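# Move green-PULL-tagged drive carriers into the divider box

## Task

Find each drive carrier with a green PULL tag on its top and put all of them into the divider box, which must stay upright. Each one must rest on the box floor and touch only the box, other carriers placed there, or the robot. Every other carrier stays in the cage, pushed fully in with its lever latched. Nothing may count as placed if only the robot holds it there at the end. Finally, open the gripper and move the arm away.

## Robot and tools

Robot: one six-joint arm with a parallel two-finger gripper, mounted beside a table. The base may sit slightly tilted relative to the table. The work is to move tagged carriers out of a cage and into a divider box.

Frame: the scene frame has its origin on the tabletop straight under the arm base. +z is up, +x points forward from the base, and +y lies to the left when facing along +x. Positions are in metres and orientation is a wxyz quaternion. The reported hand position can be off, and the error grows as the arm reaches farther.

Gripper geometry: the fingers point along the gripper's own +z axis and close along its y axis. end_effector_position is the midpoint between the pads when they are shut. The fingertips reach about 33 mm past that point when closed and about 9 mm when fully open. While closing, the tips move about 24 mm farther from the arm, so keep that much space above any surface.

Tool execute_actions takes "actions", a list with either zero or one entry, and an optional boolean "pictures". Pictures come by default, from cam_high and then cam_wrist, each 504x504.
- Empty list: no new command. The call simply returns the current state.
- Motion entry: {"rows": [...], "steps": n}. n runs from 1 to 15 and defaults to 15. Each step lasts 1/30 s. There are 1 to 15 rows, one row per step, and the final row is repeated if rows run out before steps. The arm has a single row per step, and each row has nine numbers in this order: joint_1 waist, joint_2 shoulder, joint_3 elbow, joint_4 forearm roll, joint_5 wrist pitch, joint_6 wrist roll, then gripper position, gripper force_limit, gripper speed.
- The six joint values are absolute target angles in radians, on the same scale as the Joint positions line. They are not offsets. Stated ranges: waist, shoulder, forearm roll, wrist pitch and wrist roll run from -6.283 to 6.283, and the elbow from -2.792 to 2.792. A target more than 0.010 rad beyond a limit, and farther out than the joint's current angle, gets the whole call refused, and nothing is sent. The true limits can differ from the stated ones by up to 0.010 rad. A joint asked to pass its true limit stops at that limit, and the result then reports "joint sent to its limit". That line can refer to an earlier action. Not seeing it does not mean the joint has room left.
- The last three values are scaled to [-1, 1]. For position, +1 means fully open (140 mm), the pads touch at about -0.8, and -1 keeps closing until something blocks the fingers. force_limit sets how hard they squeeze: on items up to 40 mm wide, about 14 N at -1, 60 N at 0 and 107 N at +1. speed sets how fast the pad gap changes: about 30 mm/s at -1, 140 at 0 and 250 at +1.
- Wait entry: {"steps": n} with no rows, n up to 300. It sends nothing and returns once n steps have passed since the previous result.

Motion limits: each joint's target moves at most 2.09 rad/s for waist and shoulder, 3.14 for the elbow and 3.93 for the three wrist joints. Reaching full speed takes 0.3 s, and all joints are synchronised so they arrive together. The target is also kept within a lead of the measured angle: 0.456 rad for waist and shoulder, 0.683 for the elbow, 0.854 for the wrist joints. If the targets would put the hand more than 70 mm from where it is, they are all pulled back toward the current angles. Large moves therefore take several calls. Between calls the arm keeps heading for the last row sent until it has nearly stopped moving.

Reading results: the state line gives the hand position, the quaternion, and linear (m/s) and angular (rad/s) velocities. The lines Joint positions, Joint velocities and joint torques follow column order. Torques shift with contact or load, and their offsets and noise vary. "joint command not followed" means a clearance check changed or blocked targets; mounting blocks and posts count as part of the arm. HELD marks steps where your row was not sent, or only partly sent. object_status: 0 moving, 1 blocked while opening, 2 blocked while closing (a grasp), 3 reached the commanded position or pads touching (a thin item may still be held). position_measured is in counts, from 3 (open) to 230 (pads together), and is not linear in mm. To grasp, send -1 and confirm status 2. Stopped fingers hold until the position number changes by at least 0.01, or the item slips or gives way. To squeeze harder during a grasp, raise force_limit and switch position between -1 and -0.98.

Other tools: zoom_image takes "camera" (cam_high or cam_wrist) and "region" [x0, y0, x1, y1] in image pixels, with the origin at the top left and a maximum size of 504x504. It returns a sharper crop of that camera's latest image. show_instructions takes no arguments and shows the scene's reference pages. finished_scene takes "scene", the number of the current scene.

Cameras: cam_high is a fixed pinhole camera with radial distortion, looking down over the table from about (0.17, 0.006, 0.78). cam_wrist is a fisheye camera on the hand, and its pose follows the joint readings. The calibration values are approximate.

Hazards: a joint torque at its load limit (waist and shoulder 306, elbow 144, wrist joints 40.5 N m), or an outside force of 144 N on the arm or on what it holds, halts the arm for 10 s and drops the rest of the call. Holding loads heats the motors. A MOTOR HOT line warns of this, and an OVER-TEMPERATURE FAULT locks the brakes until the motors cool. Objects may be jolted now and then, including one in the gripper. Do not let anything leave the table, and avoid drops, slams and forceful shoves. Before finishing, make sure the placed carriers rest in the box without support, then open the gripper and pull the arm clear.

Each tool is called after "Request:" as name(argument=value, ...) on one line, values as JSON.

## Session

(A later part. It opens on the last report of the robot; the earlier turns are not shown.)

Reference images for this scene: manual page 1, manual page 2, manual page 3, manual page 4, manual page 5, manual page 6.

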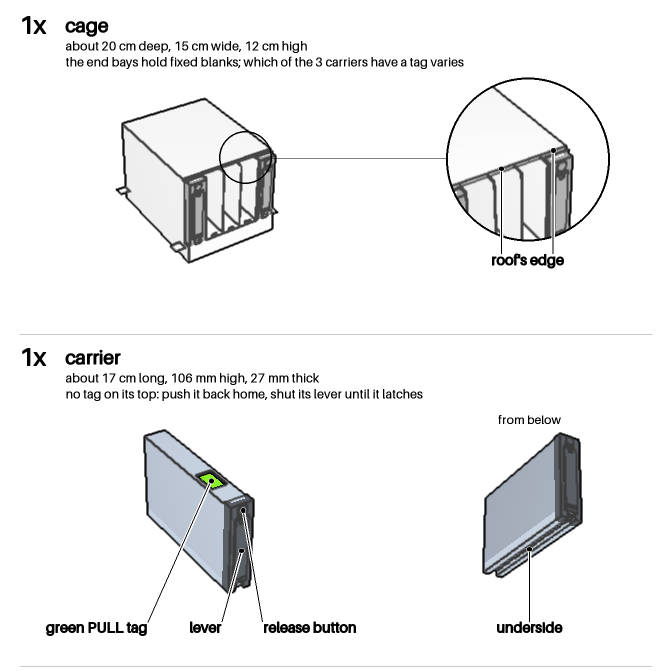

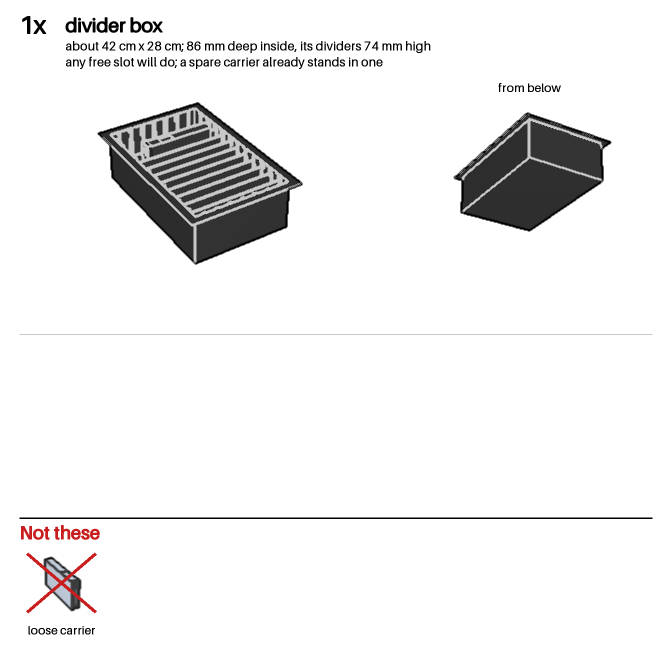

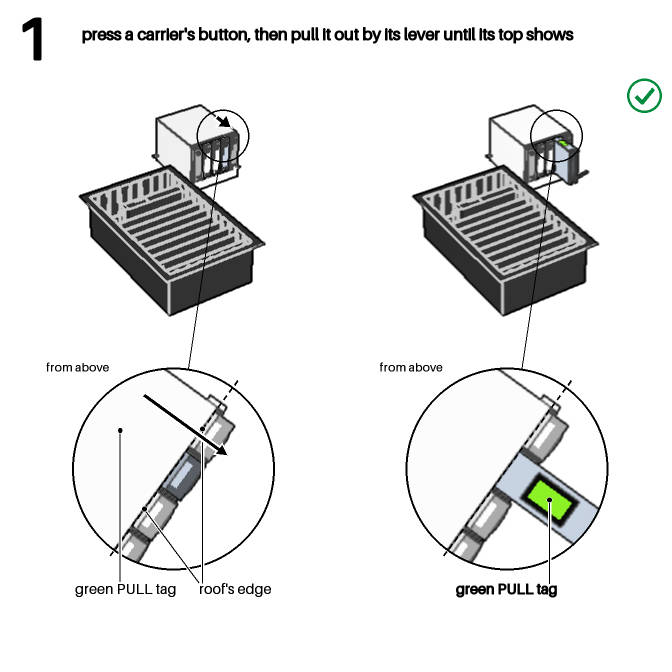

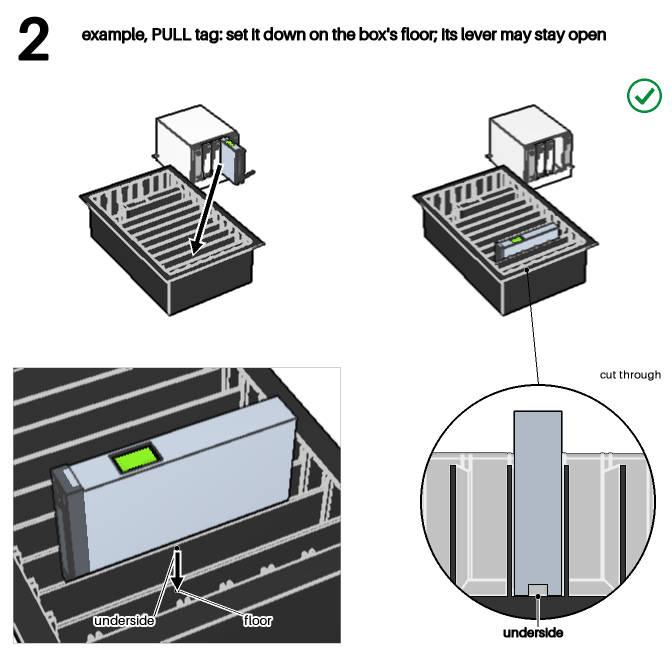

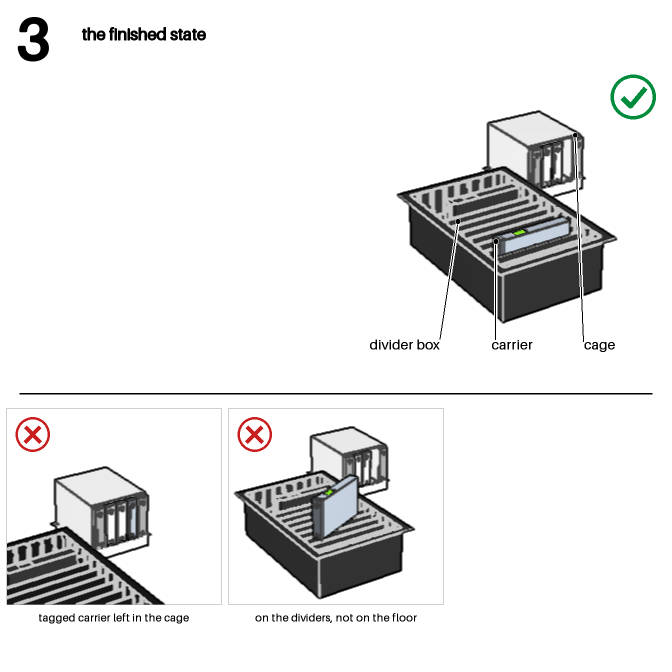

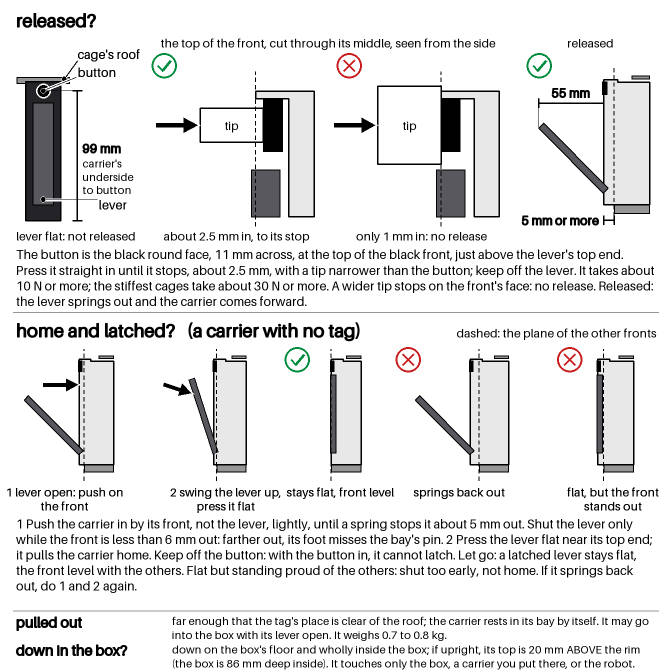

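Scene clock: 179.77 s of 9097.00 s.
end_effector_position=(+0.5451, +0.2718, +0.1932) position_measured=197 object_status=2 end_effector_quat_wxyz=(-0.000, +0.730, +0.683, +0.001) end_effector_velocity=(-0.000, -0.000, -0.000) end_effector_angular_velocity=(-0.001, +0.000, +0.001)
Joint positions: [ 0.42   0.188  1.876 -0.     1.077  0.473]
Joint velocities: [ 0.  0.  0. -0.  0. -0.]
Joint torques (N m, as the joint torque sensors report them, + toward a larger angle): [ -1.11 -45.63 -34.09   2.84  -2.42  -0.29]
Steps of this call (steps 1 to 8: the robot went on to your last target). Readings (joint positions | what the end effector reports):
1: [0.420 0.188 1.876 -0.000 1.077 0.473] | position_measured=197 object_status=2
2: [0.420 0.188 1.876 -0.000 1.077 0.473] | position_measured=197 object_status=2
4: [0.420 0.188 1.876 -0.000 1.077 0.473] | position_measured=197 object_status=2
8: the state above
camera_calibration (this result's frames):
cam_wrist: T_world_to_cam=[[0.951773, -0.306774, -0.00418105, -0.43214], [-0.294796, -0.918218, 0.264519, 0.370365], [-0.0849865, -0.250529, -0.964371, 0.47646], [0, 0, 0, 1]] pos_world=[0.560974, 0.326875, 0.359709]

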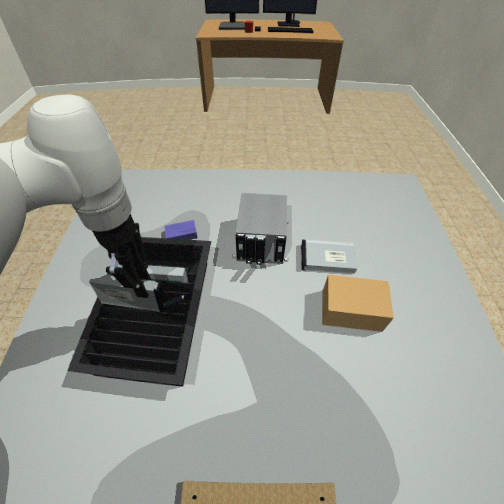

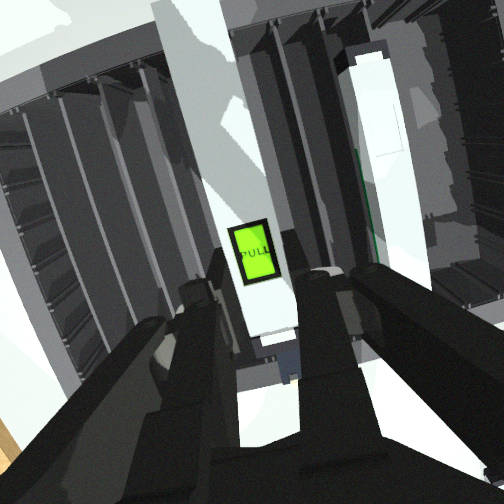

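Request:
execute_actions(actions=[{"rows":[[0.4203,0.1865,1.8744,0,1.0807,0.473,-1,1,-0.6],[0.4203,0.1865,1.8744,0,1.0807,0.473,-1,1,-0.6],[0.4203,0.1865,1.8744,0,1.0807,0.473,-1,1,-0.6],[0.418,0.184,1.8774,0,1.0802,0.4706,-1,1,-0.6],[0.4155,0.1816,1.8803,0,1.0797,0.4682,-1,1,-0.6],[0.4155,0.1816,1.8803,0,1.0797,0.4682,-1,1,-0.6],[0.4155,0.1816,1.8803,0,1.0797,0.4682,-1,1,-0.6],[0.4155,0.1816,1.8803,0,1.0797,0.4682,-1,1,-0.6],[0.4155,0.1816,1.8803,0,1.0797,0.4682,-1,1,-0.6],[0.4155,0.1824,1.8813,0,1.0779,0.4682,-1,1,-0.6],[0.4155,0.1834,1.8827,0,1.0755,0.4682,-1,1,-0.6]],"steps":15}], pictures=false)

Request:
execute_actions(actions=[{"steps":6}], pictures=false)

Scene clock: 187.60 s of 9097.00 s.
end_effector_position=(+0.5433, +0.2679, +0.1932) position_measured=197 object_status=2 end_effector_quat_wxyz=(-0.000, +0.730, +0.683, +0.001) end_effector_velocity=(+0.001, +0.001, -0.003) end_effector_angular_velocity=(+0.000, -0.001, +0.001)
Joint positions: [ 0.416  0.183  1.883 -0.     1.076  0.468]
Joint velocities: [ 0.001  0.003  0.002 -0.    -0.006 -0.001]
Joint torques (N m, as the joint torque sensors report them, + toward a larger angle): [  0.43 -56.5  -40.5    4.44  -0.32   0.06]
Steps of this call (steps 1 to 15: the robot went on to your last target; steps 16 to 90: nothing new was sent; then 4.33 s passed at rest; steps 91 to 105: all 15 steps of this action). Readings (joint positions | what the end effector reports):
91: [0.420 0.188 1.877 -0.000 1.077 0.473] | position_measured=197 object_status=2
92: [0.420 0.188 1.876 -0.000 1.078 0.473] | position_measured=197 object_status=2
94: [0.420 0.187 1.876 -0.000 1.080 0.473] | position_measured=197 object_status=2
98: [0.416 0.182 1.879 -0.000 1.080 0.469] | position_measured=197 object_status=2
105: the state above

Scene clock: 187.80 s of 9097.00 s.
end_effector_position=(+0.5433, +0.2679, +0.1929) position_measured=197 object_status=2 end_effector_quat_wxyz=(-0.000, +0.730, +0.683, +0.001) end_effector_velocity=(-0.001, -0.000, -0.001) end_effector_angular_velocity=(-0.001, +0.002, +0.001)
Joint positions: [ 0.416  0.183  1.883 -0.     1.076  0.468]
Joint velocities: [ 0.     0.001  0.001 -0.    -0.    -0.   ]
Joint torques (N m, as the joint torque sensors report them, + toward a larger angle): [ -0.92 -58.59 -39.15   4.55  -0.3   -0.1 ]
Steps of this call (steps 1 to 6: the robot went on to your last target). Readings (joint positions | what the end effector reports):
1: [0.416 0.183 1.883 -0.000 1.076 0.468] | position_measured=197 object_status=2
2: [0.416 0.183 1.883 -0.000 1.076 0.468] | position_measured=197 object_status=2
4: [0.416 0.183 1.883 -0.000 1.076 0.468] | position_measured=197 object_status=2
6: the state above

Free. Continue down 3 mm.

Request:
execute_actions(actions=[{"rows":[[0.4155,0.1838,1.8832,0,1.0746,0.4682,-1,1,-0.6],[0.4155,0.1842,1.8837,0,1.0737,0.4682,-1,1,-0.6],[0.4155,0.1846,1.8842,0,1.0728,0.4682,-1,1,-0.6],[0.4155,0.185,1.8848,0,1.0718,0.4682,-1,1,-0.6],[0.4155,0.1854,1.8853,0,1.0709,0.4682,-1,1,-0.6],[0.4155,0.1858,1.8858,0,1.07,0.4682,-1,1,-0.6]],"steps":12}], pictures=false)

Scene clock: 189.73 s of 9097.00 s.
end_effector_position=(+0.5433, +0.2679, +0.1899) position_measured=197 object_status=2 end_effector_quat_wxyz=(-0.001, +0.730, +0.683, +0.001) end_effector_velocity=(+0.000, -0.000, -0.000) end_effector_angular_velocity=(-0.000, -0.000, -0.001)
Joint positions: [ 0.415  0.186  1.886 -0.     1.07   0.468]
Joint velocities: [-0.001  0.     0.001 -0.    -0.001  0.001]
Joint torques (N m, as the joint torque sensors report them, + toward a larger angle): [ -1.52 -58.65 -39.52   4.61  -0.22  -0.17]
Steps of this call (steps 1 to 15: the robot went on to your last target; steps 16 to 46: nothing new was sent; steps 47 to 58: all 12 steps of this action). Readings (joint positions | what the end effector reports):
47: [0.415 0.183 1.883 -0.000 1.075 0.468] | position_measured=197 object_status=2
48: [0.415 0.184 1.883 -0.000 1.075 0.468] | position_measured=197 object_status=2
50: [0.415 0.184 1.884 -0.000 1.074 0.468] | position_measured=197 object_status=2
54: [0.415 0.186 1.886 -0.000 1.071 0.468] | position_measured=197 object_status=2
58: the state above

Request:
execute_actions(actions=[{"rows":[[0.4155,0.1866,1.8868,0,1.0682,0.4682,-1,1,-0.6],[0.4155,0.1874,1.8878,0,1.0664,0.4682,-1,1,-0.6],[0.4155,0.1882,1.8889,0,1.0645,0.4682,-1,1,-0.6],[0.4155,0.189,1.8899,0,1.0627,0.4682,-1,1,-0.6],[0.4155,0.1898,1.8909,0,1.0609,0.4682,-1,1,-0.6],[0.4155,0.1907,1.8919,0,1.059,0.4682,-1,1,-0.6],[0.4155,0.1915,1.8929,0,1.0572,0.4682,-1,1,-0.6],[0.4155,0.1923,1.894,0,1.0553,0.4682,-1,1,-0.6],[0.4155,0.1932,1.895,0,1.0534,0.4682,-1,1,-0.6],[0.4155,0.194,1.896,0,1.0516,0.4682,-1,1,-0.6]],"steps":15}], pictures=false)

Scene clock: 192.57 s of 9097.00 s.
end_effector_position=(+0.5432, +0.2679, +0.1801) position_measured=197 object_status=2 end_effector_quat_wxyz=(-0.001, +0.730, +0.683, +0.001) end_effector_velocity=(+0.001, -0.001, -0.001) end_effector_angular_velocity=(+0.001, -0.001, -0.001)
Joint positions: [0.415 0.194 1.896 0.    1.052 0.468]
Joint velocities: [-0.001  0.001  0.001  0.    -0.003 -0.   ]
Joint torques (N m, as the joint torque sensors report them, + toward a larger angle): [ -0.26 -58.23 -40.55   4.42  -0.17  -0.08]
Steps of this call (steps 1 to 15: the robot went on to your last target; steps 16 to 70: nothing new was sent; steps 71 to 85: all 15 steps of this action). Readings (joint positions | what the end effector reports):
71: [0.415 0.186 1.886 0.000 1.070 0.468] | position_measured=197 object_status=2
72: [0.415 0.186 1.886 0.000 1.069 0.468] | position_measured=197 object_status=2
74: [0.415 0.187 1.888 0.000 1.067 0.468] | position_measured=197 object_status=2
78: [0.415 0.190 1.892 0.000 1.059 0.468] | position_measured=197 object_status=2
85: the state above

Request:
execute_actions(actions=[{"rows":[[0.4155,0.1961,1.8984,0,1.0471,0.4682,-1,1,-0.6],[0.4155,0.1985,1.9012,0,1.0419,0.4682,-1,1,-0.6],[0.4155,0.201,1.904,0,1.0366,0.4682,-1,1,-0.6],[0.4155,0.2034,1.9068,0,1.0314,0.4682,-1,1,-0.6],[0.4155,0.2058,1.9095,0,1.0263,0.4682,-1,1,-0.6],[0.4155,0.2083,1.9122,0,1.0211,0.4682,-1,1,-0.6],[0.4155,0.2107,1.9149,0,1.016,0.4682,-1,1,-0.6],[0.4155,0.2134,1.9177,0,1.0105,0.4682,-1,1,-0.6],[0.4155,0.2162,1.9205,0,1.0049,0.4682,-1,1,-0.6],[0.4155,0.2185,1.9229,0,1.0002,0.4682,-1,1,-0.6],[0.4155,0.2199,1.9243,0,0.9974,0.4682,-1,1,-0.6]],"steps":15}])

Request:
zoom_image(camera="cam_wrist", region=[220, 320, 320, 420])

Scene clock: 196.37 s of 9097.00 s.
end_effector_position=(+0.5432, +0.2679, +0.1511) position_measured=197 object_status=2 end_effector_quat_wxyz=(-0.001, +0.730, +0.683, +0.001) end_effector_velocity=(+0.002, +0.000, -0.005) end_effector_angular_velocity=(+0.002, -0.003, -0.003)
Joint positions: [0.415 0.22  1.924 0.    0.998 0.468]
Joint velocities: [-0.002  0.005  0.004  0.001 -0.013  0.001]
Joint torques (N m, as the joint torque sensors report them, + toward a larger angle): [ -0.7  -61.1  -38.69   4.38  -0.14  -0.16]
Steps of this call (steps 1 to 15: the robot went on to your last target; steps 16 to 90: nothing new was sent; then 0.30 s passed at rest; steps 91 to 105: all 15 steps of this action). Readings (joint positions | what the end effector reports):
91: [0.415 0.194 1.896 0.000 1.052 0.468] | position_measured=197 object_status=2
92: [0.415 0.195 1.897 0.000 1.050 0.468] | position_measured=197 object_status=2
94: [0.415 0.198 1.901 0.000 1.043 0.468] | position_measured=197 object_status=2
98: [0.415 0.207 1.911 0.000 1.023 0.468] | position_measured=197 object_status=2
105: the state above
camera_calibration (this result's frames):
cam_wrist: T_world_to_cam=[[0.951772, -0.306776, -0.0043951, -0.431718], [-0.294731, -0.918193, 0.264678, 0.377321], [-0.0852324, -0.250618, -0.964327, 0.434908], [0, 0, 0, 1]] pos_world=[0.559174, 0.323008, 0.317627]

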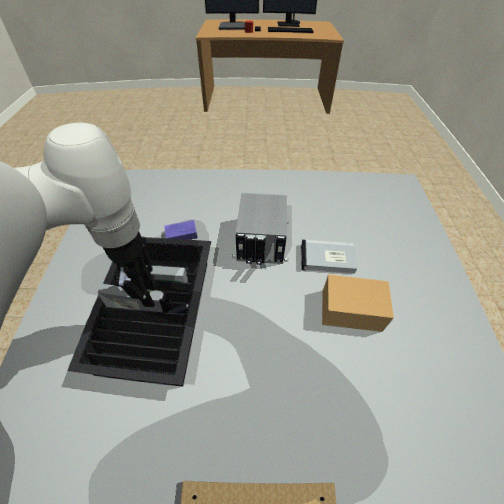

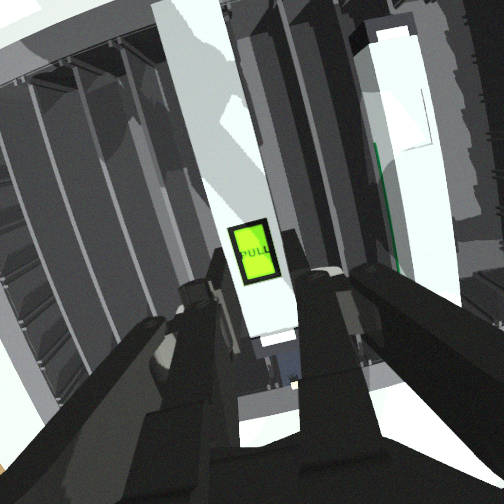

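Region (220, 320, 320, 420) of cam_wrist's 504x504 image, scaled by 5.040, with more detail than that image has.

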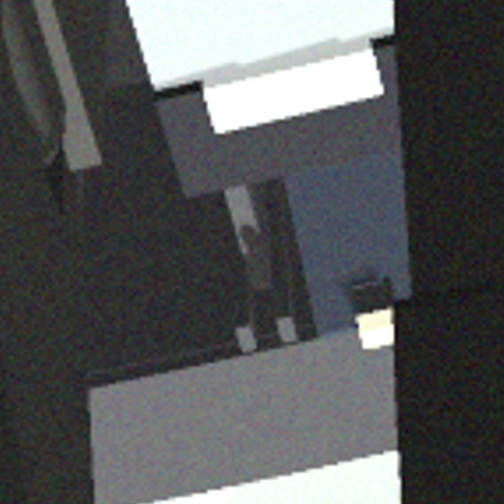

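Request:
execute_actions(actions=[{"rows":[[0.4155,0.2218,1.9262,0,0.9936,0.4682,-1,1,-0.6],[0.4155,0.2241,1.9284,0,0.9891,0.4682,-1,1,-0.6],[0.4155,0.2265,1.9307,0,0.9844,0.4682,-1,1,-0.6],[0.4155,0.2289,1.9329,0,0.9798,0.4682,-1,1,-0.6],[0.4155,0.2313,1.9351,0,0.9752,0.4682,-1,1,-0.6],[0.4155,0.2337,1.9373,0,0.9706,0.4682,-1,1,-0.6],[0.4155,0.2361,1.9395,0,0.966,0.4682,-1,1,-0.6],[0.4155,0.2385,1.9417,0,0.9614,0.4682,-1,1,-0.6],[0.4155,0.2405,1.9435,0,0.9576,0.4682,-1,1,-0.6],[0.4155,0.242,1.9448,0,0.9548,0.4682,-1,1,-0.6],[0.4155,0.243,1.9457,0,0.9529,0.4682,-1,1,-0.6],[0.4155,0.244,1.9465,0,0.9511,0.4682,-1,1,-0.6]],"steps":15}], pictures=false)

Request:
execute_actions(actions=[{"rows":[[0.4155,0.2445,1.9469,0,0.9502,0.4682,-1,1,-0.6],[0.4155,0.245,1.9474,0,0.9492,0.4682,-1,1,-0.6],[0.4155,0.2455,1.9478,0,0.9483,0.4682,-1,1,-0.6],[0.4155,0.246,1.9482,0,0.9474,0.4682,-1,1,-0.6]],"steps":10}], pictures=false)

Scene clock: 200.33 s of 9097.00 s.
end_effector_position=(+0.5432, +0.2679, +0.1263) position_measured=197 object_status=2 end_effector_quat_wxyz=(-0.001, +0.730, +0.683, +0.001) end_effector_velocity=(+0.002, +0.000, -0.007) end_effector_angular_velocity=(+0.001, -0.003, -0.001)
Joint positions: [ 0.415  0.244  1.946 -0.     0.952  0.468]
Joint velocities: [-0.001  0.007  0.005 -0.    -0.015  0.001]
Joint torques (N m, as the joint torque sensors report them, + toward a larger angle): [ -0.57 -63.57 -39.5    4.22  -0.23   0.08]
Steps of this call (steps 1 to 15: the robot went on to your last target; steps 16 to 90: nothing new was sent; then 0.47 s passed at rest; steps 91 to 105: all 15 steps of this action). Readings (joint positions | what the end effector reports):
91: [0.415 0.220 1.924 -0.000 0.997 0.468] | position_measured=197 object_status=2
92: [0.415 0.221 1.925 -0.000 0.996 0.468] | position_measured=197 object_status=2
94: [0.415 0.224 1.928 0.000 0.990 0.468] | position_measured=197 object_status=2
98: [0.415 0.233 1.937 -0.000 0.972 0.468] | position_measured=197 object_status=2
105: the state above

Scene clock: 200.67 s of 9097.00 s.
end_effector_position=(+0.5432, +0.2680, +0.1240) position_measured=197 object_status=2 end_effector_quat_wxyz=(-0.001, +0.730, +0.683, +0.001) end_effector_velocity=(+0.001, +0.000, +0.000) end_effector_angular_velocity=(+0.001, -0.002, -0.001)
Joint positions: [ 0.415  0.246  1.948 -0.     0.947  0.468]
Joint velocities: [-0.001  0.    -0.001  0.    -0.001  0.   ]
Joint torques (N m, as the joint torque sensors report them, + toward a larger angle): [ -0.87 -60.56 -36.64   4.25  -0.36  -0.1 ]
Steps of this call (steps 1 to 10: all 10 steps of this action). Readings (joint positions | what the end effector reports):
1: [0.415 0.244 1.946 -0.000 0.951 0.468] | position_measured=197 object_status=2
2: [0.415 0.244 1.947 -0.000 0.951 0.468] | position_measured=197 object_status=2
4: [0.415 0.245 1.947 -0.000 0.949 0.468] | position_measured=197 object_status=2
8: [0.415 0.246 1.948 -0.000 0.948 0.468] | position_measured=197 object_status=2
10: the state above

Request:
execute_actions(actions=[{"rows":[[0.4155,0.2465,1.9486,0,0.9465,0.4682,-1,1,-0.6],[0.4155,0.247,1.9491,0,0.9455,0.4682,-1,1,-0.6],[0.4155,0.2475,1.9495,0,0.9446,0.4682,-1,1,-0.6]],"steps":10}], pictures=false)

Scene clock: 201.87 s of 9097.00 s.
end_effector_position=(+0.5433, +0.2680, +0.1226) position_measured=197 object_status=2 end_effector_quat_wxyz=(-0.000, +0.730, +0.683, +0.001) end_effector_velocity=(-0.000, +0.001, -0.000) end_effector_angular_velocity=(-0.000, -0.000, +0.003)
Joint positions: [ 0.415  0.247  1.949 -0.     0.945  0.468]
Joint velocities: [ 0.001  0.     0.    -0.    -0.    -0.001]
Joint torques (N m, as the joint torque sensors report them, + toward a larger angle): [ -3.58 -49.22 -29.03   3.16  -0.93  -0.05]
Steps of this call (steps 1 to 15: the robot went on to your last target; steps 16 to 26: nothing new was sent; steps 27 to 36: all 10 steps of this action). Readings (joint positions | what the end effector reports):
27: [0.415 0.246 1.948 -0.000 0.947 0.468] | position_measured=197 object_status=2
28: [0.415 0.246 1.948 -0.000 0.947 0.468] | position_measured=197 object_status=2
30: [0.415 0.247 1.949 -0.000 0.946 0.468] | position_measured=197 object_status=2
34: [0.415 0.247 1.949 -0.000 0.945 0.468] | position_measured=197 object_status=2
36: the state above

Request:
execute_actions(actions=[{"rows":[[0.4155,0.2472,1.9492,0,0.9452,0.4682,-0.98,-1,-1],[0.4155,0.2472,1.9492,0,0.9452,0.4682,-0.98,-1,-1],[0.4155,0.2472,1.9492,0,0.9452,0.4682,-0.98,-1,-1],[0.4155,0.2472,1.9492,0,0.9452,0.4682,-0.98,-1,-1],[0.4155,0.2472,1.9492,0,0.9452,0.4682,-0.98,-1,-1],[0.4155,0.2472,1.9492,0,0.9452,0.4682,-0.98,-1,-1],[0.4155,0.2472,1.9492,0,0.9452,0.4682,-0.38,-1,-1]],"steps":15}], pictures=false)

Request:
execute_actions(actions=[{"rows":[[0.4155,0.2472,1.9492,0,0.9452,0.4682,-0.38,-1,-1],[0.4155,0.244,1.9465,0,0.9511,0.4682,-0.38,-1,-1],[0.4155,0.2385,1.9417,0,0.9614,0.4682,-0.38,-1,-1],[0.4155,0.2313,1.9351,0,0.9752,0.4682,-0.38,-1,-1],[0.4155,0.2241,1.9284,0,0.9891,0.4682,-0.38,-1,-1],[0.4155,0.2162,1.9205,0,1.0049,0.4682,-0.38,-1,-1],[0.4155,0.2083,1.9122,0,1.0211,0.4682,-0.38,-1,-1],[0.4155,0.201,1.904,0,1.0366,0.4682,-0.38,-1,-1],[0.4155,0.194,1.896,0,1.0516,0.4682,-0.38,-1,-1]],"steps":14}])

Scene clock: 205.63 s of 9097.00 s.
end_effector_position=(+0.5430, +0.2679, +0.1225) position_measured=185 object_status=0 end_effector_quat_wxyz=(-0.001, +0.730, +0.683, +0.000) end_effector_velocity=(-0.001, -0.000, -0.000) end_effector_angular_velocity=(-0.001, +0.001, +0.001)
Joint positions: [ 0.415  0.247  1.95  -0.     0.945  0.468]
Joint velocities: [ 0.    -0.001  0.002 -0.     0.    -0.   ]
Joint torques (N m, as the joint torque sensors report them, + toward a larger angle): [ -0.82 -60.17 -32.68   3.49  -0.03   0.02]
Steps of this call (steps 1 to 15: the robot went on to your last target; steps 16 to 90: nothing new was sent; then 0.27 s passed at rest; steps 91 to 105: all 15 steps of this action). Readings (joint positions | what the end effector reports):
91: [0.415 0.248 1.950 -0.000 0.945 0.468] | position_measured=197 object_status=0
92: [0.415 0.248 1.950 -0.000 0.945 0.468] | position_measured=197 object_status=0
94: [0.415 0.248 1.950 -0.000 0.945 0.468] | position_measured=197 object_status=0
98: [0.415 0.248 1.950 -0.000 0.945 0.468] | position_measured=197 object_status=0
105: the state above

Scene clock: 206.10 s of 9097.00 s.
end_effector_position=(+0.5432, +0.2679, +0.1793) position_measured=177 object_status=3 end_effector_quat_wxyz=(-0.000, +0.730, +0.683, +0.001) end_effector_velocity=(-0.002, -0.002, +0.009) end_effector_angular_velocity=(-0.004, +0.008, -0.002)
Joint positions: [ 0.415  0.194  1.897 -0.     1.05   0.468]
Joint velocities: [-0.001 -0.008 -0.01  -0.001  0.027  0.001]
Joint torques (N m, as the joint torque sensors report them, + toward a larger angle): [ -2.46 -48.15 -33.86   3.6   -0.37  -0.13]
Steps of this call (steps 1 to 14: all 14 steps of this action). Readings (joint positions | what the end effector reports):
1: [0.415 0.247 1.950 -0.000 0.945 0.468] | position_measured=183 object_status=0
2: [0.415 0.247 1.950 -0.000 0.945 0.468] | position_measured=182 object_status=0
4: [0.415 0.244 1.947 -0.000 0.952 0.468] | position_measured=178 object_status=0
8: [0.415 0.221 1.925 -0.000 0.996 0.468] | position_measured=177 object_status=0
14: the state above
camera_calibration (this result's frames):
cam_wrist: T_world_to_cam=[[0.951775, -0.306767, -0.00427339, -0.431661], [-0.29476, -0.918208, 0.264596, 0.369858], [-0.0850932, -0.250576, -0.96435, 0.462049], [0, 0, 0, 1]] pos_world=[0.55918, 0.322965, 0.34587]

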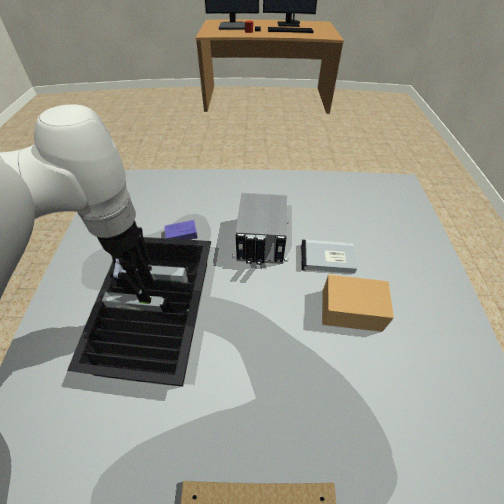

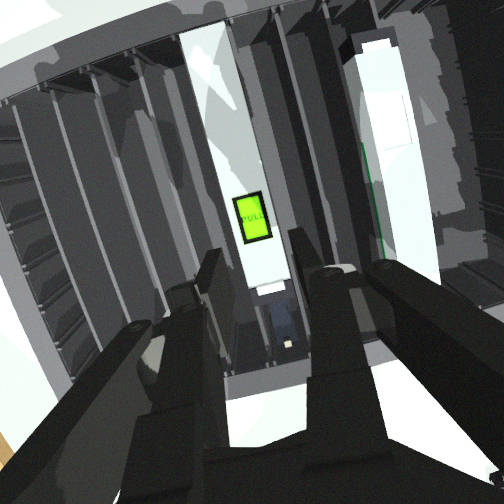

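Request:
execute_actions(actions=[{"rows":[[0.39,0.2,1.885,0,1.056,0.53,-0.55,0.3,-0.6],[0.35,0.213,1.87,0,1.059,0.62,-0.55,0.3,-0.6],[0.3,0.228,1.85,0,1.063,0.74,-0.55,0.3,-0.6],[0.25,0.244,1.83,0,1.068,0.86,-0.55,0.3,-0.6],[0.2,0.26,1.81,0,1.072,0.98,-0.55,0.3,-0.6],[0.15,0.275,1.79,0,1.077,1.1,-0.55,0.3,-0.6],[0.1,0.29,1.77,0,1.081,1.22,-0.55,0.3,-0.6],[0.05,0.306,1.75,0,1.085,1.34,-0.55,0.3,-0.6],[0.0,0.322,1.73,0,1.09,1.46,-0.55,0.3,-0.6],[-0.03,0.332,1.717,0,1.0926,1.54,-0.55,0.3,-0.6],[-0.0445,0.3374,1.7097,0,1.0945,1.575,-0.55,0.3,-0.6]],"steps":15}], pictures=false)

Request:
execute_actions(actions=[{"rows":[[-0.0445,0.3374,1.7097,0,1.0945,1.575,-0.55,0.3,-0.6],[-0.0445,0.3374,1.7097,0,1.0945,1.575,-0.55,0.3,-0.6],[-0.0445,0.3374,1.7097,0,1.0945,1.575,-0.55,0.3,-0.6],[-0.0445,0.3374,1.7097,0,1.0945,1.575,-0.55,0.3,-0.6],[-0.0445,0.345,1.72,0,1.0766,1.575,-0.55,0.3,-0.6],[-0.0445,0.353,1.73,0,1.0586,1.575,-0.55,0.3,-0.6],[-0.0445,0.361,1.74,0,1.0406,1.575,-0.55,0.3,-0.6],[-0.0445,0.369,1.749,0,1.0236,1.575,-0.55,0.3,-0.6],[-0.0445,0.376,1.757,0,1.0086,1.575,-0.55,0.3,-0.6]],"steps":15}])

Scene clock: 210.13 s of 9097.00 s.
end_effector_position=(+0.6471, +0.1292, +0.1807) position_measured=199 object_status=3 end_effector_quat_wxyz=(-0.001, +0.950, +0.312, +0.001) end_effector_velocity=(+0.203, -0.370, -0.007) end_effector_angular_velocity=(+0.002, +0.007, -2.048)
Joint positions: [0.159 0.272 1.793 0.    1.076 1.082]
Joint velocities: [-0.601  0.192 -0.243  0.001  0.055  1.446]
Joint torques (N m, as the joint torque sensors report them, + toward a larger angle): [  1.46 -59.61 -34.99   3.72   0.02  -0.31]
Steps of this call (steps 1 to 15: the robot went on to your last target; steps 16 to 90: nothing new was sent; then 0.53 s passed at rest; steps 91 to 105: all 15 steps of this action). Readings (joint positions | what the end effector reports):
91: [0.415 0.194 1.896 -0.000 1.052 0.468] | position_measured=177 object_status=0
92: [0.413 0.194 1.895 -0.000 1.052 0.475] | position_measured=178 object_status=0
94: [0.390 0.200 1.885 0.000 1.055 0.530] | position_measured=186 object_status=0
98: [0.304 0.227 1.851 0.000 1.063 0.734] | position_measured=199 object_status=0
105: the state above

Scene clock: 210.63 s of 9097.00 s.
end_effector_position=(+0.7016, -0.0065, +0.1279) position_measured=199 object_status=3 end_effector_quat_wxyz=(-0.001, +1.000, -0.031, +0.000) end_effector_velocity=(-0.000, -0.002, -0.006) end_effector_angular_velocity=(-0.000, -0.004, -0.012)
Joint positions: [-0.044  0.376  1.756  0.     1.009  1.575]
Joint velocities: [-0.003  0.003  0.008  0.    -0.015  0.009]
Joint torques (N m, as the joint torque sensors report them, + toward a larger angle): [  1.36 -74.48 -34.64   3.62  -0.16  -0.25]
Steps of this call (steps 1 to 15: all 15 steps of this action). Readings (joint positions | what the end effector reports):
1: [0.139 0.279 1.784 0.000 1.078 1.131] | position_measured=199 object_status=3
2: [0.119 0.285 1.776 0.000 1.080 1.180] | position_measured=199 object_status=3
4: [0.079 0.298 1.760 0.000 1.083 1.277] | position_measured=199 object_status=3
8: [0.001 0.329 1.736 0.000 1.083 1.466] | position_measured=199 object_status=3
15: the state above
camera_calibration (this result's frames):
cam_wrist: T_world_to_cam=[[-0.302237, -0.953214, -0.00594987, 0.209088], [-0.91932, 0.289829, 0.266177, 0.624054], [-0.252, 0.0859186, -0.963906, 0.476359], [0, 0, 0, 1]] pos_world=[0.756942, -0.0224918, 0.294301]

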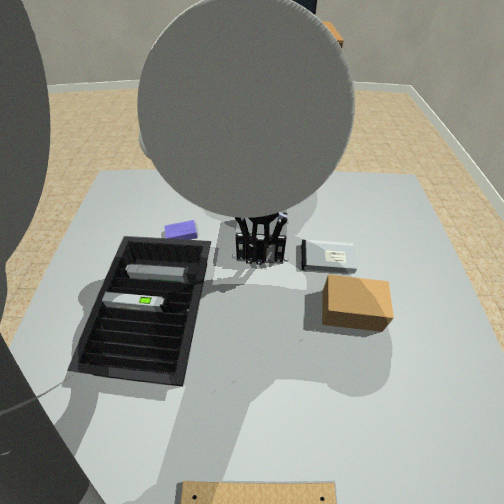

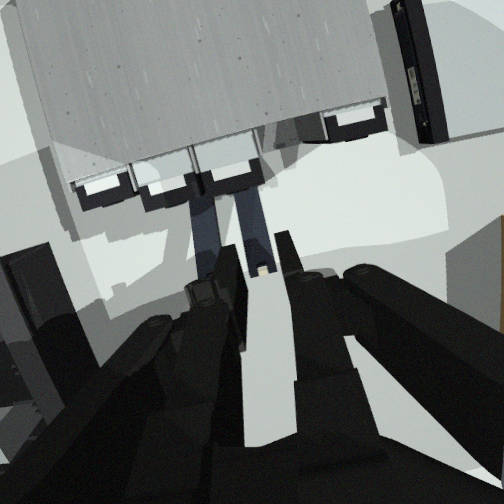

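Request:
execute_actions(actions=[{"rows":[[-0.0445,0.379,1.761,0,1.0016,1.575,-0.55,0.3,-0.6],[-0.0445,0.382,1.765,0,0.9946,1.575,-0.55,0.3,-0.6],[-0.0445,0.385,1.769,0,0.9876,1.575,-0.55,0.3,-0.6],[-0.0445,0.388,1.7728,0,0.9808,1.575,-0.55,0.3,-0.6],[-0.0445,0.391,1.776,0,0.9746,1.575,-0.55,0.3,-0.6]],"steps":12}])

Request:
zoom_image(camera="cam_wrist", region=[170, 170, 330, 310])

Request:
zoom_image(camera="cam_high", region=[80, 240, 210, 330])

Scene clock: 212.23 s of 9097.00 s.
end_effector_position=(+0.6997, -0.0066, +0.1080) position_measured=199 object_status=3 end_effector_quat_wxyz=(-0.001, +1.000, -0.031, +0.000) end_effector_velocity=(-0.001, -0.000, -0.002) end_effector_angular_velocity=(-0.000, +0.000, +0.001)
Joint positions: [-0.045  0.391  1.776 -0.     0.975  1.575]
Joint velocities: [-0.     0.001  0.002 -0.    -0.003 -0.001]
Joint torques (N m, as the joint torque sensors report them, + toward a larger angle): [ -0.75 -71.69 -32.68   3.6   -0.12  -0.02]
Steps of this call (steps 1 to 15: the robot went on to your last target; steps 16 to 36: nothing new was sent; steps 37 to 48: all 12 steps of this action). Readings (joint positions | what the end effector reports):
37: [-0.045 0.376 1.757 -0.000 1.008 1.575] | position_measured=199 object_status=3
38: [-0.044 0.377 1.758 -0.000 1.006 1.575] | position_measured=199 object_status=3
40: [-0.045 0.381 1.764 0.000 0.996 1.575] | position_measured=199 object_status=3
44: [-0.045 0.390 1.775 -0.000 0.977 1.575] | position_measured=199 object_status=3
48: the state above
camera_calibration (this result's frames):
cam_wrist: T_world_to_cam=[[-0.302943, -0.952991, -0.00577415, 0.208747], [-0.919026, 0.290532, 0.266426, 0.627368], [-0.252224, 0.0860184, -0.963838, 0.45687], [0, 0, 0, 1]] pos_world=[0.75504, -0.0226362, 0.274407]

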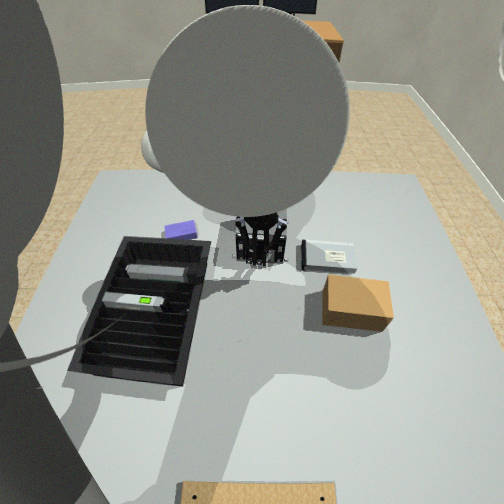

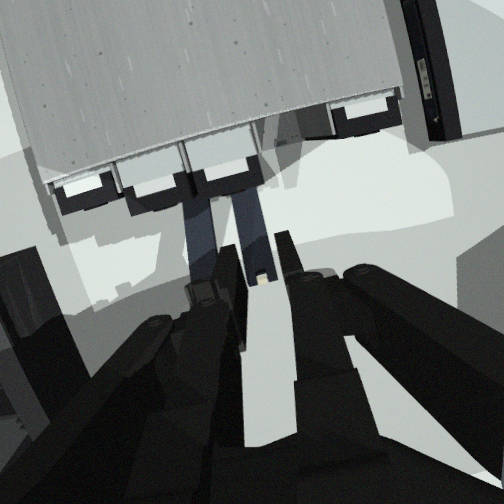

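Region (170, 170, 330, 310) of cam_wrist's 504x504 image, scaled by 3.150, with more detail than that image has; it fills the top 441 rows of this view, and the rest is white.

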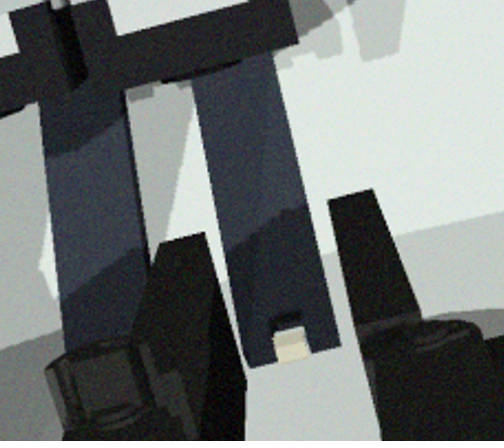

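Region (80, 240, 210, 330) of cam_high's 504x504 image, scaled by 3.877, with more detail than that image has; it fills the top 349 rows of this view, and the rest is white.

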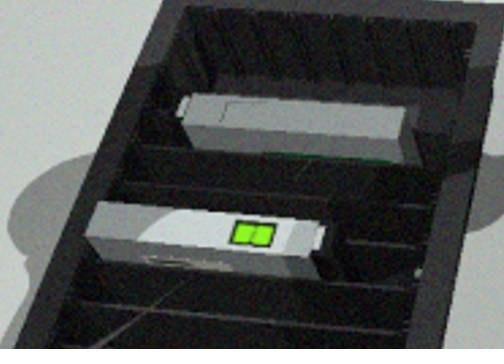

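Request:
execute_actions(actions=[{"rows":[[-0.0435,0.391,1.776,0,0.9746,1.576,-0.55,0.3,-0.6],[-0.0435,0.393,1.7778,0,0.9708,1.576,-0.55,0.3,-0.6],[-0.0435,0.396,1.7805,0,0.9651,1.576,-0.55,0.3,-0.6],[-0.0435,0.399,1.7832,0,0.9594,1.576,-0.55,0.3,-0.6],[-0.0435,0.402,1.7859,0,0.9537,1.576,-0.55,0.3,-0.6],[-0.0435,0.405,1.7886,0,0.948,1.576,-0.55,0.3,-0.6],[-0.0435,0.4069,1.7903,0,0.9444,1.576,-0.55,0.3,-0.6],[-0.0435,0.4069,1.7903,0,0.9444,1.576,-0.55,0.3,-0.6],[-0.0435,0.4069,1.7903,0,0.9444,1.576,-0.55,0.3,-0.6],[-0.0435,0.4069,1.7903,0,0.9444,1.576,-0.55,0.3,-0.6],[-0.0435,0.4069,1.7903,0,0.9444,1.576,-0.55,0.3,-0.6]],"steps":12}], pictures=false)

Request:
execute_actions(actions=[{"rows":[[-0.0435,0.4069,1.7903,0,0.9444,1.576,-1,0.3,-0.6]],"steps":10}], pictures=false)

Scene clock: 216.37 s of 9097.00 s.
end_effector_position=(+0.6991, -0.0058, +0.0904) position_measured=199 object_status=3 end_effector_quat_wxyz=(-0.001, +1.000, -0.031, +0.000) end_effector_velocity=(+0.000, +0.001, -0.003) end_effector_angular_velocity=(-0.000, -0.002, +0.001)
Joint positions: [-0.044  0.407  1.79   0.     0.945  1.576]
Joint velocities: [ 0.001  0.003  0.003  0.    -0.008 -0.   ]
Joint torques (N m, as the joint torque sensors report them, + toward a larger angle): [ -0.79 -74.93 -34.4    3.67  -0.12  -0.14]
Steps of this call (steps 1 to 15: the robot went on to your last target; steps 16 to 90: nothing new was sent; then 0.73 s passed at rest; steps 91 to 102: all 12 steps of this action). Readings (joint positions | what the end effector reports):
91: [-0.045 0.391 1.776 -0.000 0.975 1.575] | position_measured=199 object_status=3
92: [-0.044 0.391 1.776 0.000 0.975 1.575] | position_measured=199 object_status=3
94: [-0.044 0.393 1.778 0.000 0.970 1.576] | position_measured=199 object_status=3
98: [-0.044 0.404 1.787 0.000 0.951 1.576] | position_measured=199 object_status=3
102: the state above

Scene clock: 216.70 s of 9097.00 s.
end_effector_position=(+0.6991, -0.0058, +0.0903) position_measured=212 object_status=0 end_effector_quat_wxyz=(-0.001, +1.000, -0.031, +0.000) end_effector_velocity=(+0.000, +0.001, -0.000) end_effector_angular_velocity=(+0.000, -0.000, +0.001)
Joint positions: [-0.044  0.407  1.79   0.     0.944  1.576]
Joint velocities: [ 0.001  0.    -0.     0.    -0.    -0.   ]
Joint torques (N m, as the joint torque sensors report them, + toward a larger angle): [ -0.83 -65.27 -31.97   3.6   -1.93  -0.13]
Steps of this call (steps 1 to 10: all 10 steps of this action). Readings (joint positions | what the end effector reports):
1: [-0.044 0.407 1.790 0.000 0.945 1.576] | position_measured=199 object_status=0
2: [-0.044 0.407 1.790 0.000 0.944 1.576] | position_measured=200 object_status=0
4: [-0.044 0.407 1.790 0.000 0.944 1.576] | position_measured=208 object_status=0
8: [-0.044 0.407 1.790 0.000 0.944 1.576] | position_measured=212 object_status=0
10: the state above

Request:
execute_actions(actions=[{"rows":[[-0.0435,0.4042,1.7944,0,0.943,1.576,-1,0.3,-0.6],[-0.0435,0.4002,1.8005,0,0.9409,1.576,-1,0.3,-0.6],[-0.0435,0.3962,1.8066,0,0.9388,1.576,-1,0.3,-0.6],[-0.0434,0.3922,1.8126,0,0.9368,1.576,-1,0.3,-0.6],[-0.0434,0.3881,1.8187,0,0.9348,1.576,-1,0.3,-0.6],[-0.0434,0.3841,1.8248,0,0.9327,1.576,-1,0.3,-0.6],[-0.0434,0.3801,1.8309,0,0.9306,1.576,-1,0.3,-0.6],[-0.0433,0.3761,1.837,0,0.9285,1.576,-1,0.3,-0.6],[-0.0433,0.3721,1.8431,0,0.9264,1.576,-1,0.3,-0.6],[-0.0433,0.368,1.8492,0,0.9244,1.576,-1,0.3,-0.6],[-0.0432,0.364,1.8553,0,0.9223,1.576,-1,0.3,-0.6],[-0.0432,0.36,1.8614,0,0.9202,1.576,-1,0.3,-0.6]],"steps":15}])

Scene clock: 219.70 s of 9097.00 s.
end_effector_position=(+0.6650, -0.0036, +0.0902) position_measured=212 object_status=2 end_effector_quat_wxyz=(-0.001, +1.000, -0.031, +0.000) end_effector_velocity=(-0.019, +0.002, +0.001) end_effector_angular_velocity=(-0.000, -0.006, +0.000)
Joint positions: [-0.043  0.361  1.86  -0.     0.921  1.576]
Joint velocities: [ 0.001 -0.029  0.041  0.    -0.017  0.001]
Joint torques (N m, as the joint torque sensors report them, + toward a larger angle): [ -2.35 -59.21 -32.81   3.78   0.68  -0.08]
Steps of this call (steps 1 to 15: the robot went on to your last target; steps 16 to 75: nothing new was sent; steps 76 to 90: all 15 steps of this action). Readings (joint positions | what the end effector reports):
76: [-0.043 0.407 1.790 -0.000 0.944 1.576] | position_measured=212 object_status=2
77: [-0.043 0.406 1.792 -0.000 0.944 1.576] | position_measured=212 object_status=2
79: [-0.043 0.401 1.799 -0.000 0.941 1.576] | position_measured=212 object_status=2
83: [-0.043 0.386 1.822 -0.000 0.934 1.576] | position_measured=212 object_status=2
90: the state above
camera_calibration (this result's frames):
cam_wrist: T_world_to_cam=[[-0.302661, -0.953081, -0.00575955, 0.200759], [-0.919063, 0.290247, 0.266609, 0.599374], [-0.252428, 0.0859855, -0.963788, 0.430874], [0, 0, 0, 1]] pos_world=[0.720389, -0.0196756, 0.256629]

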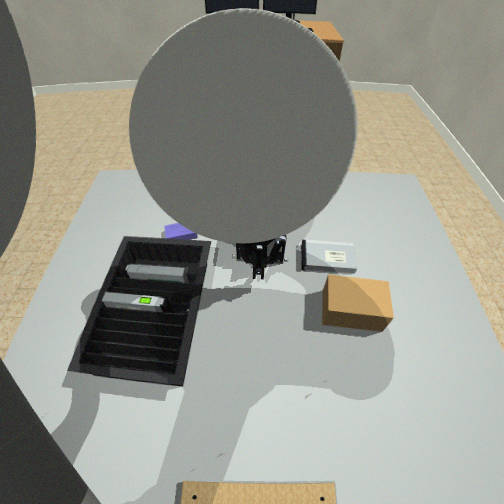

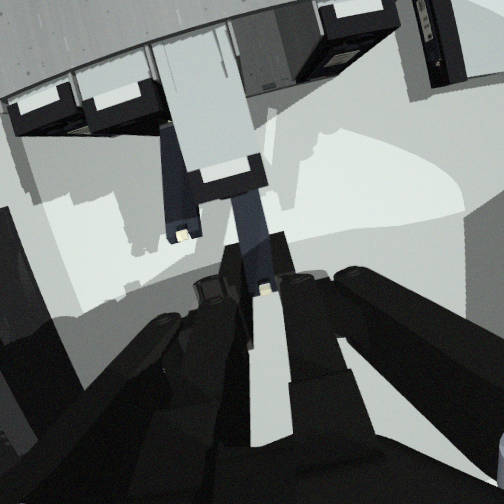

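Request:
execute_actions(actions=[{"rows":[[-0.0432,0.3627,1.8573,0,0.9216,1.576,-1,0.3,-0.6],[-0.0433,0.3667,1.8512,0,0.9237,1.576,-1,0.3,-0.6],[-0.0433,0.3721,1.8431,0,0.9264,1.576,-1,0.3,-0.6],[-0.0433,0.3761,1.837,0,0.9285,1.576,-1,0.3,-0.6],[-0.0434,0.3801,1.8309,0,0.9306,1.576,-1,0.3,-0.6],[-0.0434,0.3841,1.8248,0,0.9327,1.576,-1,0.3,-0.6],[-0.0434,0.3881,1.8187,0,0.9348,1.576,-1,0.3,-0.6],[-0.0434,0.3922,1.8126,0,0.9368,1.576,-1,0.3,-0.6],[-0.0435,0.3962,1.8066,0,0.9388,1.576,-1,0.3,-0.6],[-0.0435,0.4002,1.8005,0,0.9409,1.576,-1,0.3,-0.6],[-0.0435,0.4042,1.7944,0,0.943,1.576,-1,0.3,-0.6],[-0.0435,0.4069,1.7903,0,0.9444,1.576,-1,0.3,-0.6],[-0.0435,0.4089,1.7873,0,0.9454,1.576,-1,0.3,-0.6]],"steps":15}], pictures=false)

Request:
execute_actions(actions=[{"rows":[[-0.0435,0.4096,1.7862,0,0.9458,1.576,-1,0.3,-0.6],[-0.0435,0.4096,1.7862,0,0.9458,1.576,-1,0.3,-0.6],[-0.0435,0.4096,1.7862,0,0.9458,1.576,-1,0.3,-0.6],[-0.0435,0.4096,1.7862,0,0.9458,1.576,-1,0.3,-0.6],[-0.0435,0.4096,1.7862,0,0.9458,1.576,-1,0.3,-0.6]],"steps":6}], pictures=false)

Scene clock: 222.97 s of 9097.00 s.
end_effector_position=(+0.6992, -0.0058, +0.0902) position_measured=212 object_status=2 end_effector_quat_wxyz=(-0.001, +1.000, -0.031, +0.000) end_effector_velocity=(+0.029, -0.002, -0.001) end_effector_angular_velocity=(+0.000, +0.003, -0.000)
Joint positions: [-0.043  0.407  1.79   0.     0.944  1.576]
Joint velocities: [-0.001  0.041 -0.061 -0.     0.023 -0.001]
Joint torques (N m, as the joint torque sensors report them, + toward a larger angle): [  0.5  -71.83 -29.03   3.36  -0.82  -0.12]
Steps of this call (steps 1 to 15: the robot went on to your last target; steps 16 to 83: nothing new was sent; steps 84 to 98: all 15 steps of this action). Readings (joint positions | what the end effector reports):
84: [-0.043 0.360 1.861 0.000 0.920 1.576] | position_measured=212 object_status=2
85: [-0.043 0.361 1.861 -0.000 0.920 1.576] | position_measured=212 object_status=2
87: [-0.043 0.366 1.853 0.000 0.923 1.576] | position_measured=212 object_status=2
91: [-0.043 0.382 1.828 0.000 0.932 1.576] | position_measured=212 object_status=2
98: the state above

Scene clock: 223.17 s of 9097.00 s.
end_effector_position=(+0.7010, -0.0059, +0.0902) position_measured=212 object_status=2 end_effector_quat_wxyz=(-0.001, +1.000, -0.031, +0.000) end_effector_velocity=(+0.001, -0.002, -0.000) end_effector_angular_velocity=(+0.000, +0.000, -0.002)
Joint positions: [-0.043  0.409  1.786  0.     0.946  1.576]
Joint velocities: [-0.002  0.001 -0.002  0.     0.001 -0.   ]
Joint torques (N m, as the joint torque sensors report them, + toward a larger angle): [ -1.71 -64.8  -29.71   3.56  -1.26  -0.12]
Steps of this call (steps 1 to 6: all 6 steps of this action). Readings (joint positions | what the end effector reports):
1: [-0.043 0.408 1.789 0.000 0.945 1.576] | position_measured=212 object_status=2
2: [-0.043 0.409 1.788 0.000 0.945 1.576] | position_measured=212 object_status=2
4: [-0.043 0.409 1.787 0.000 0.946 1.576] | position_measured=212 object_status=2
6: the state above


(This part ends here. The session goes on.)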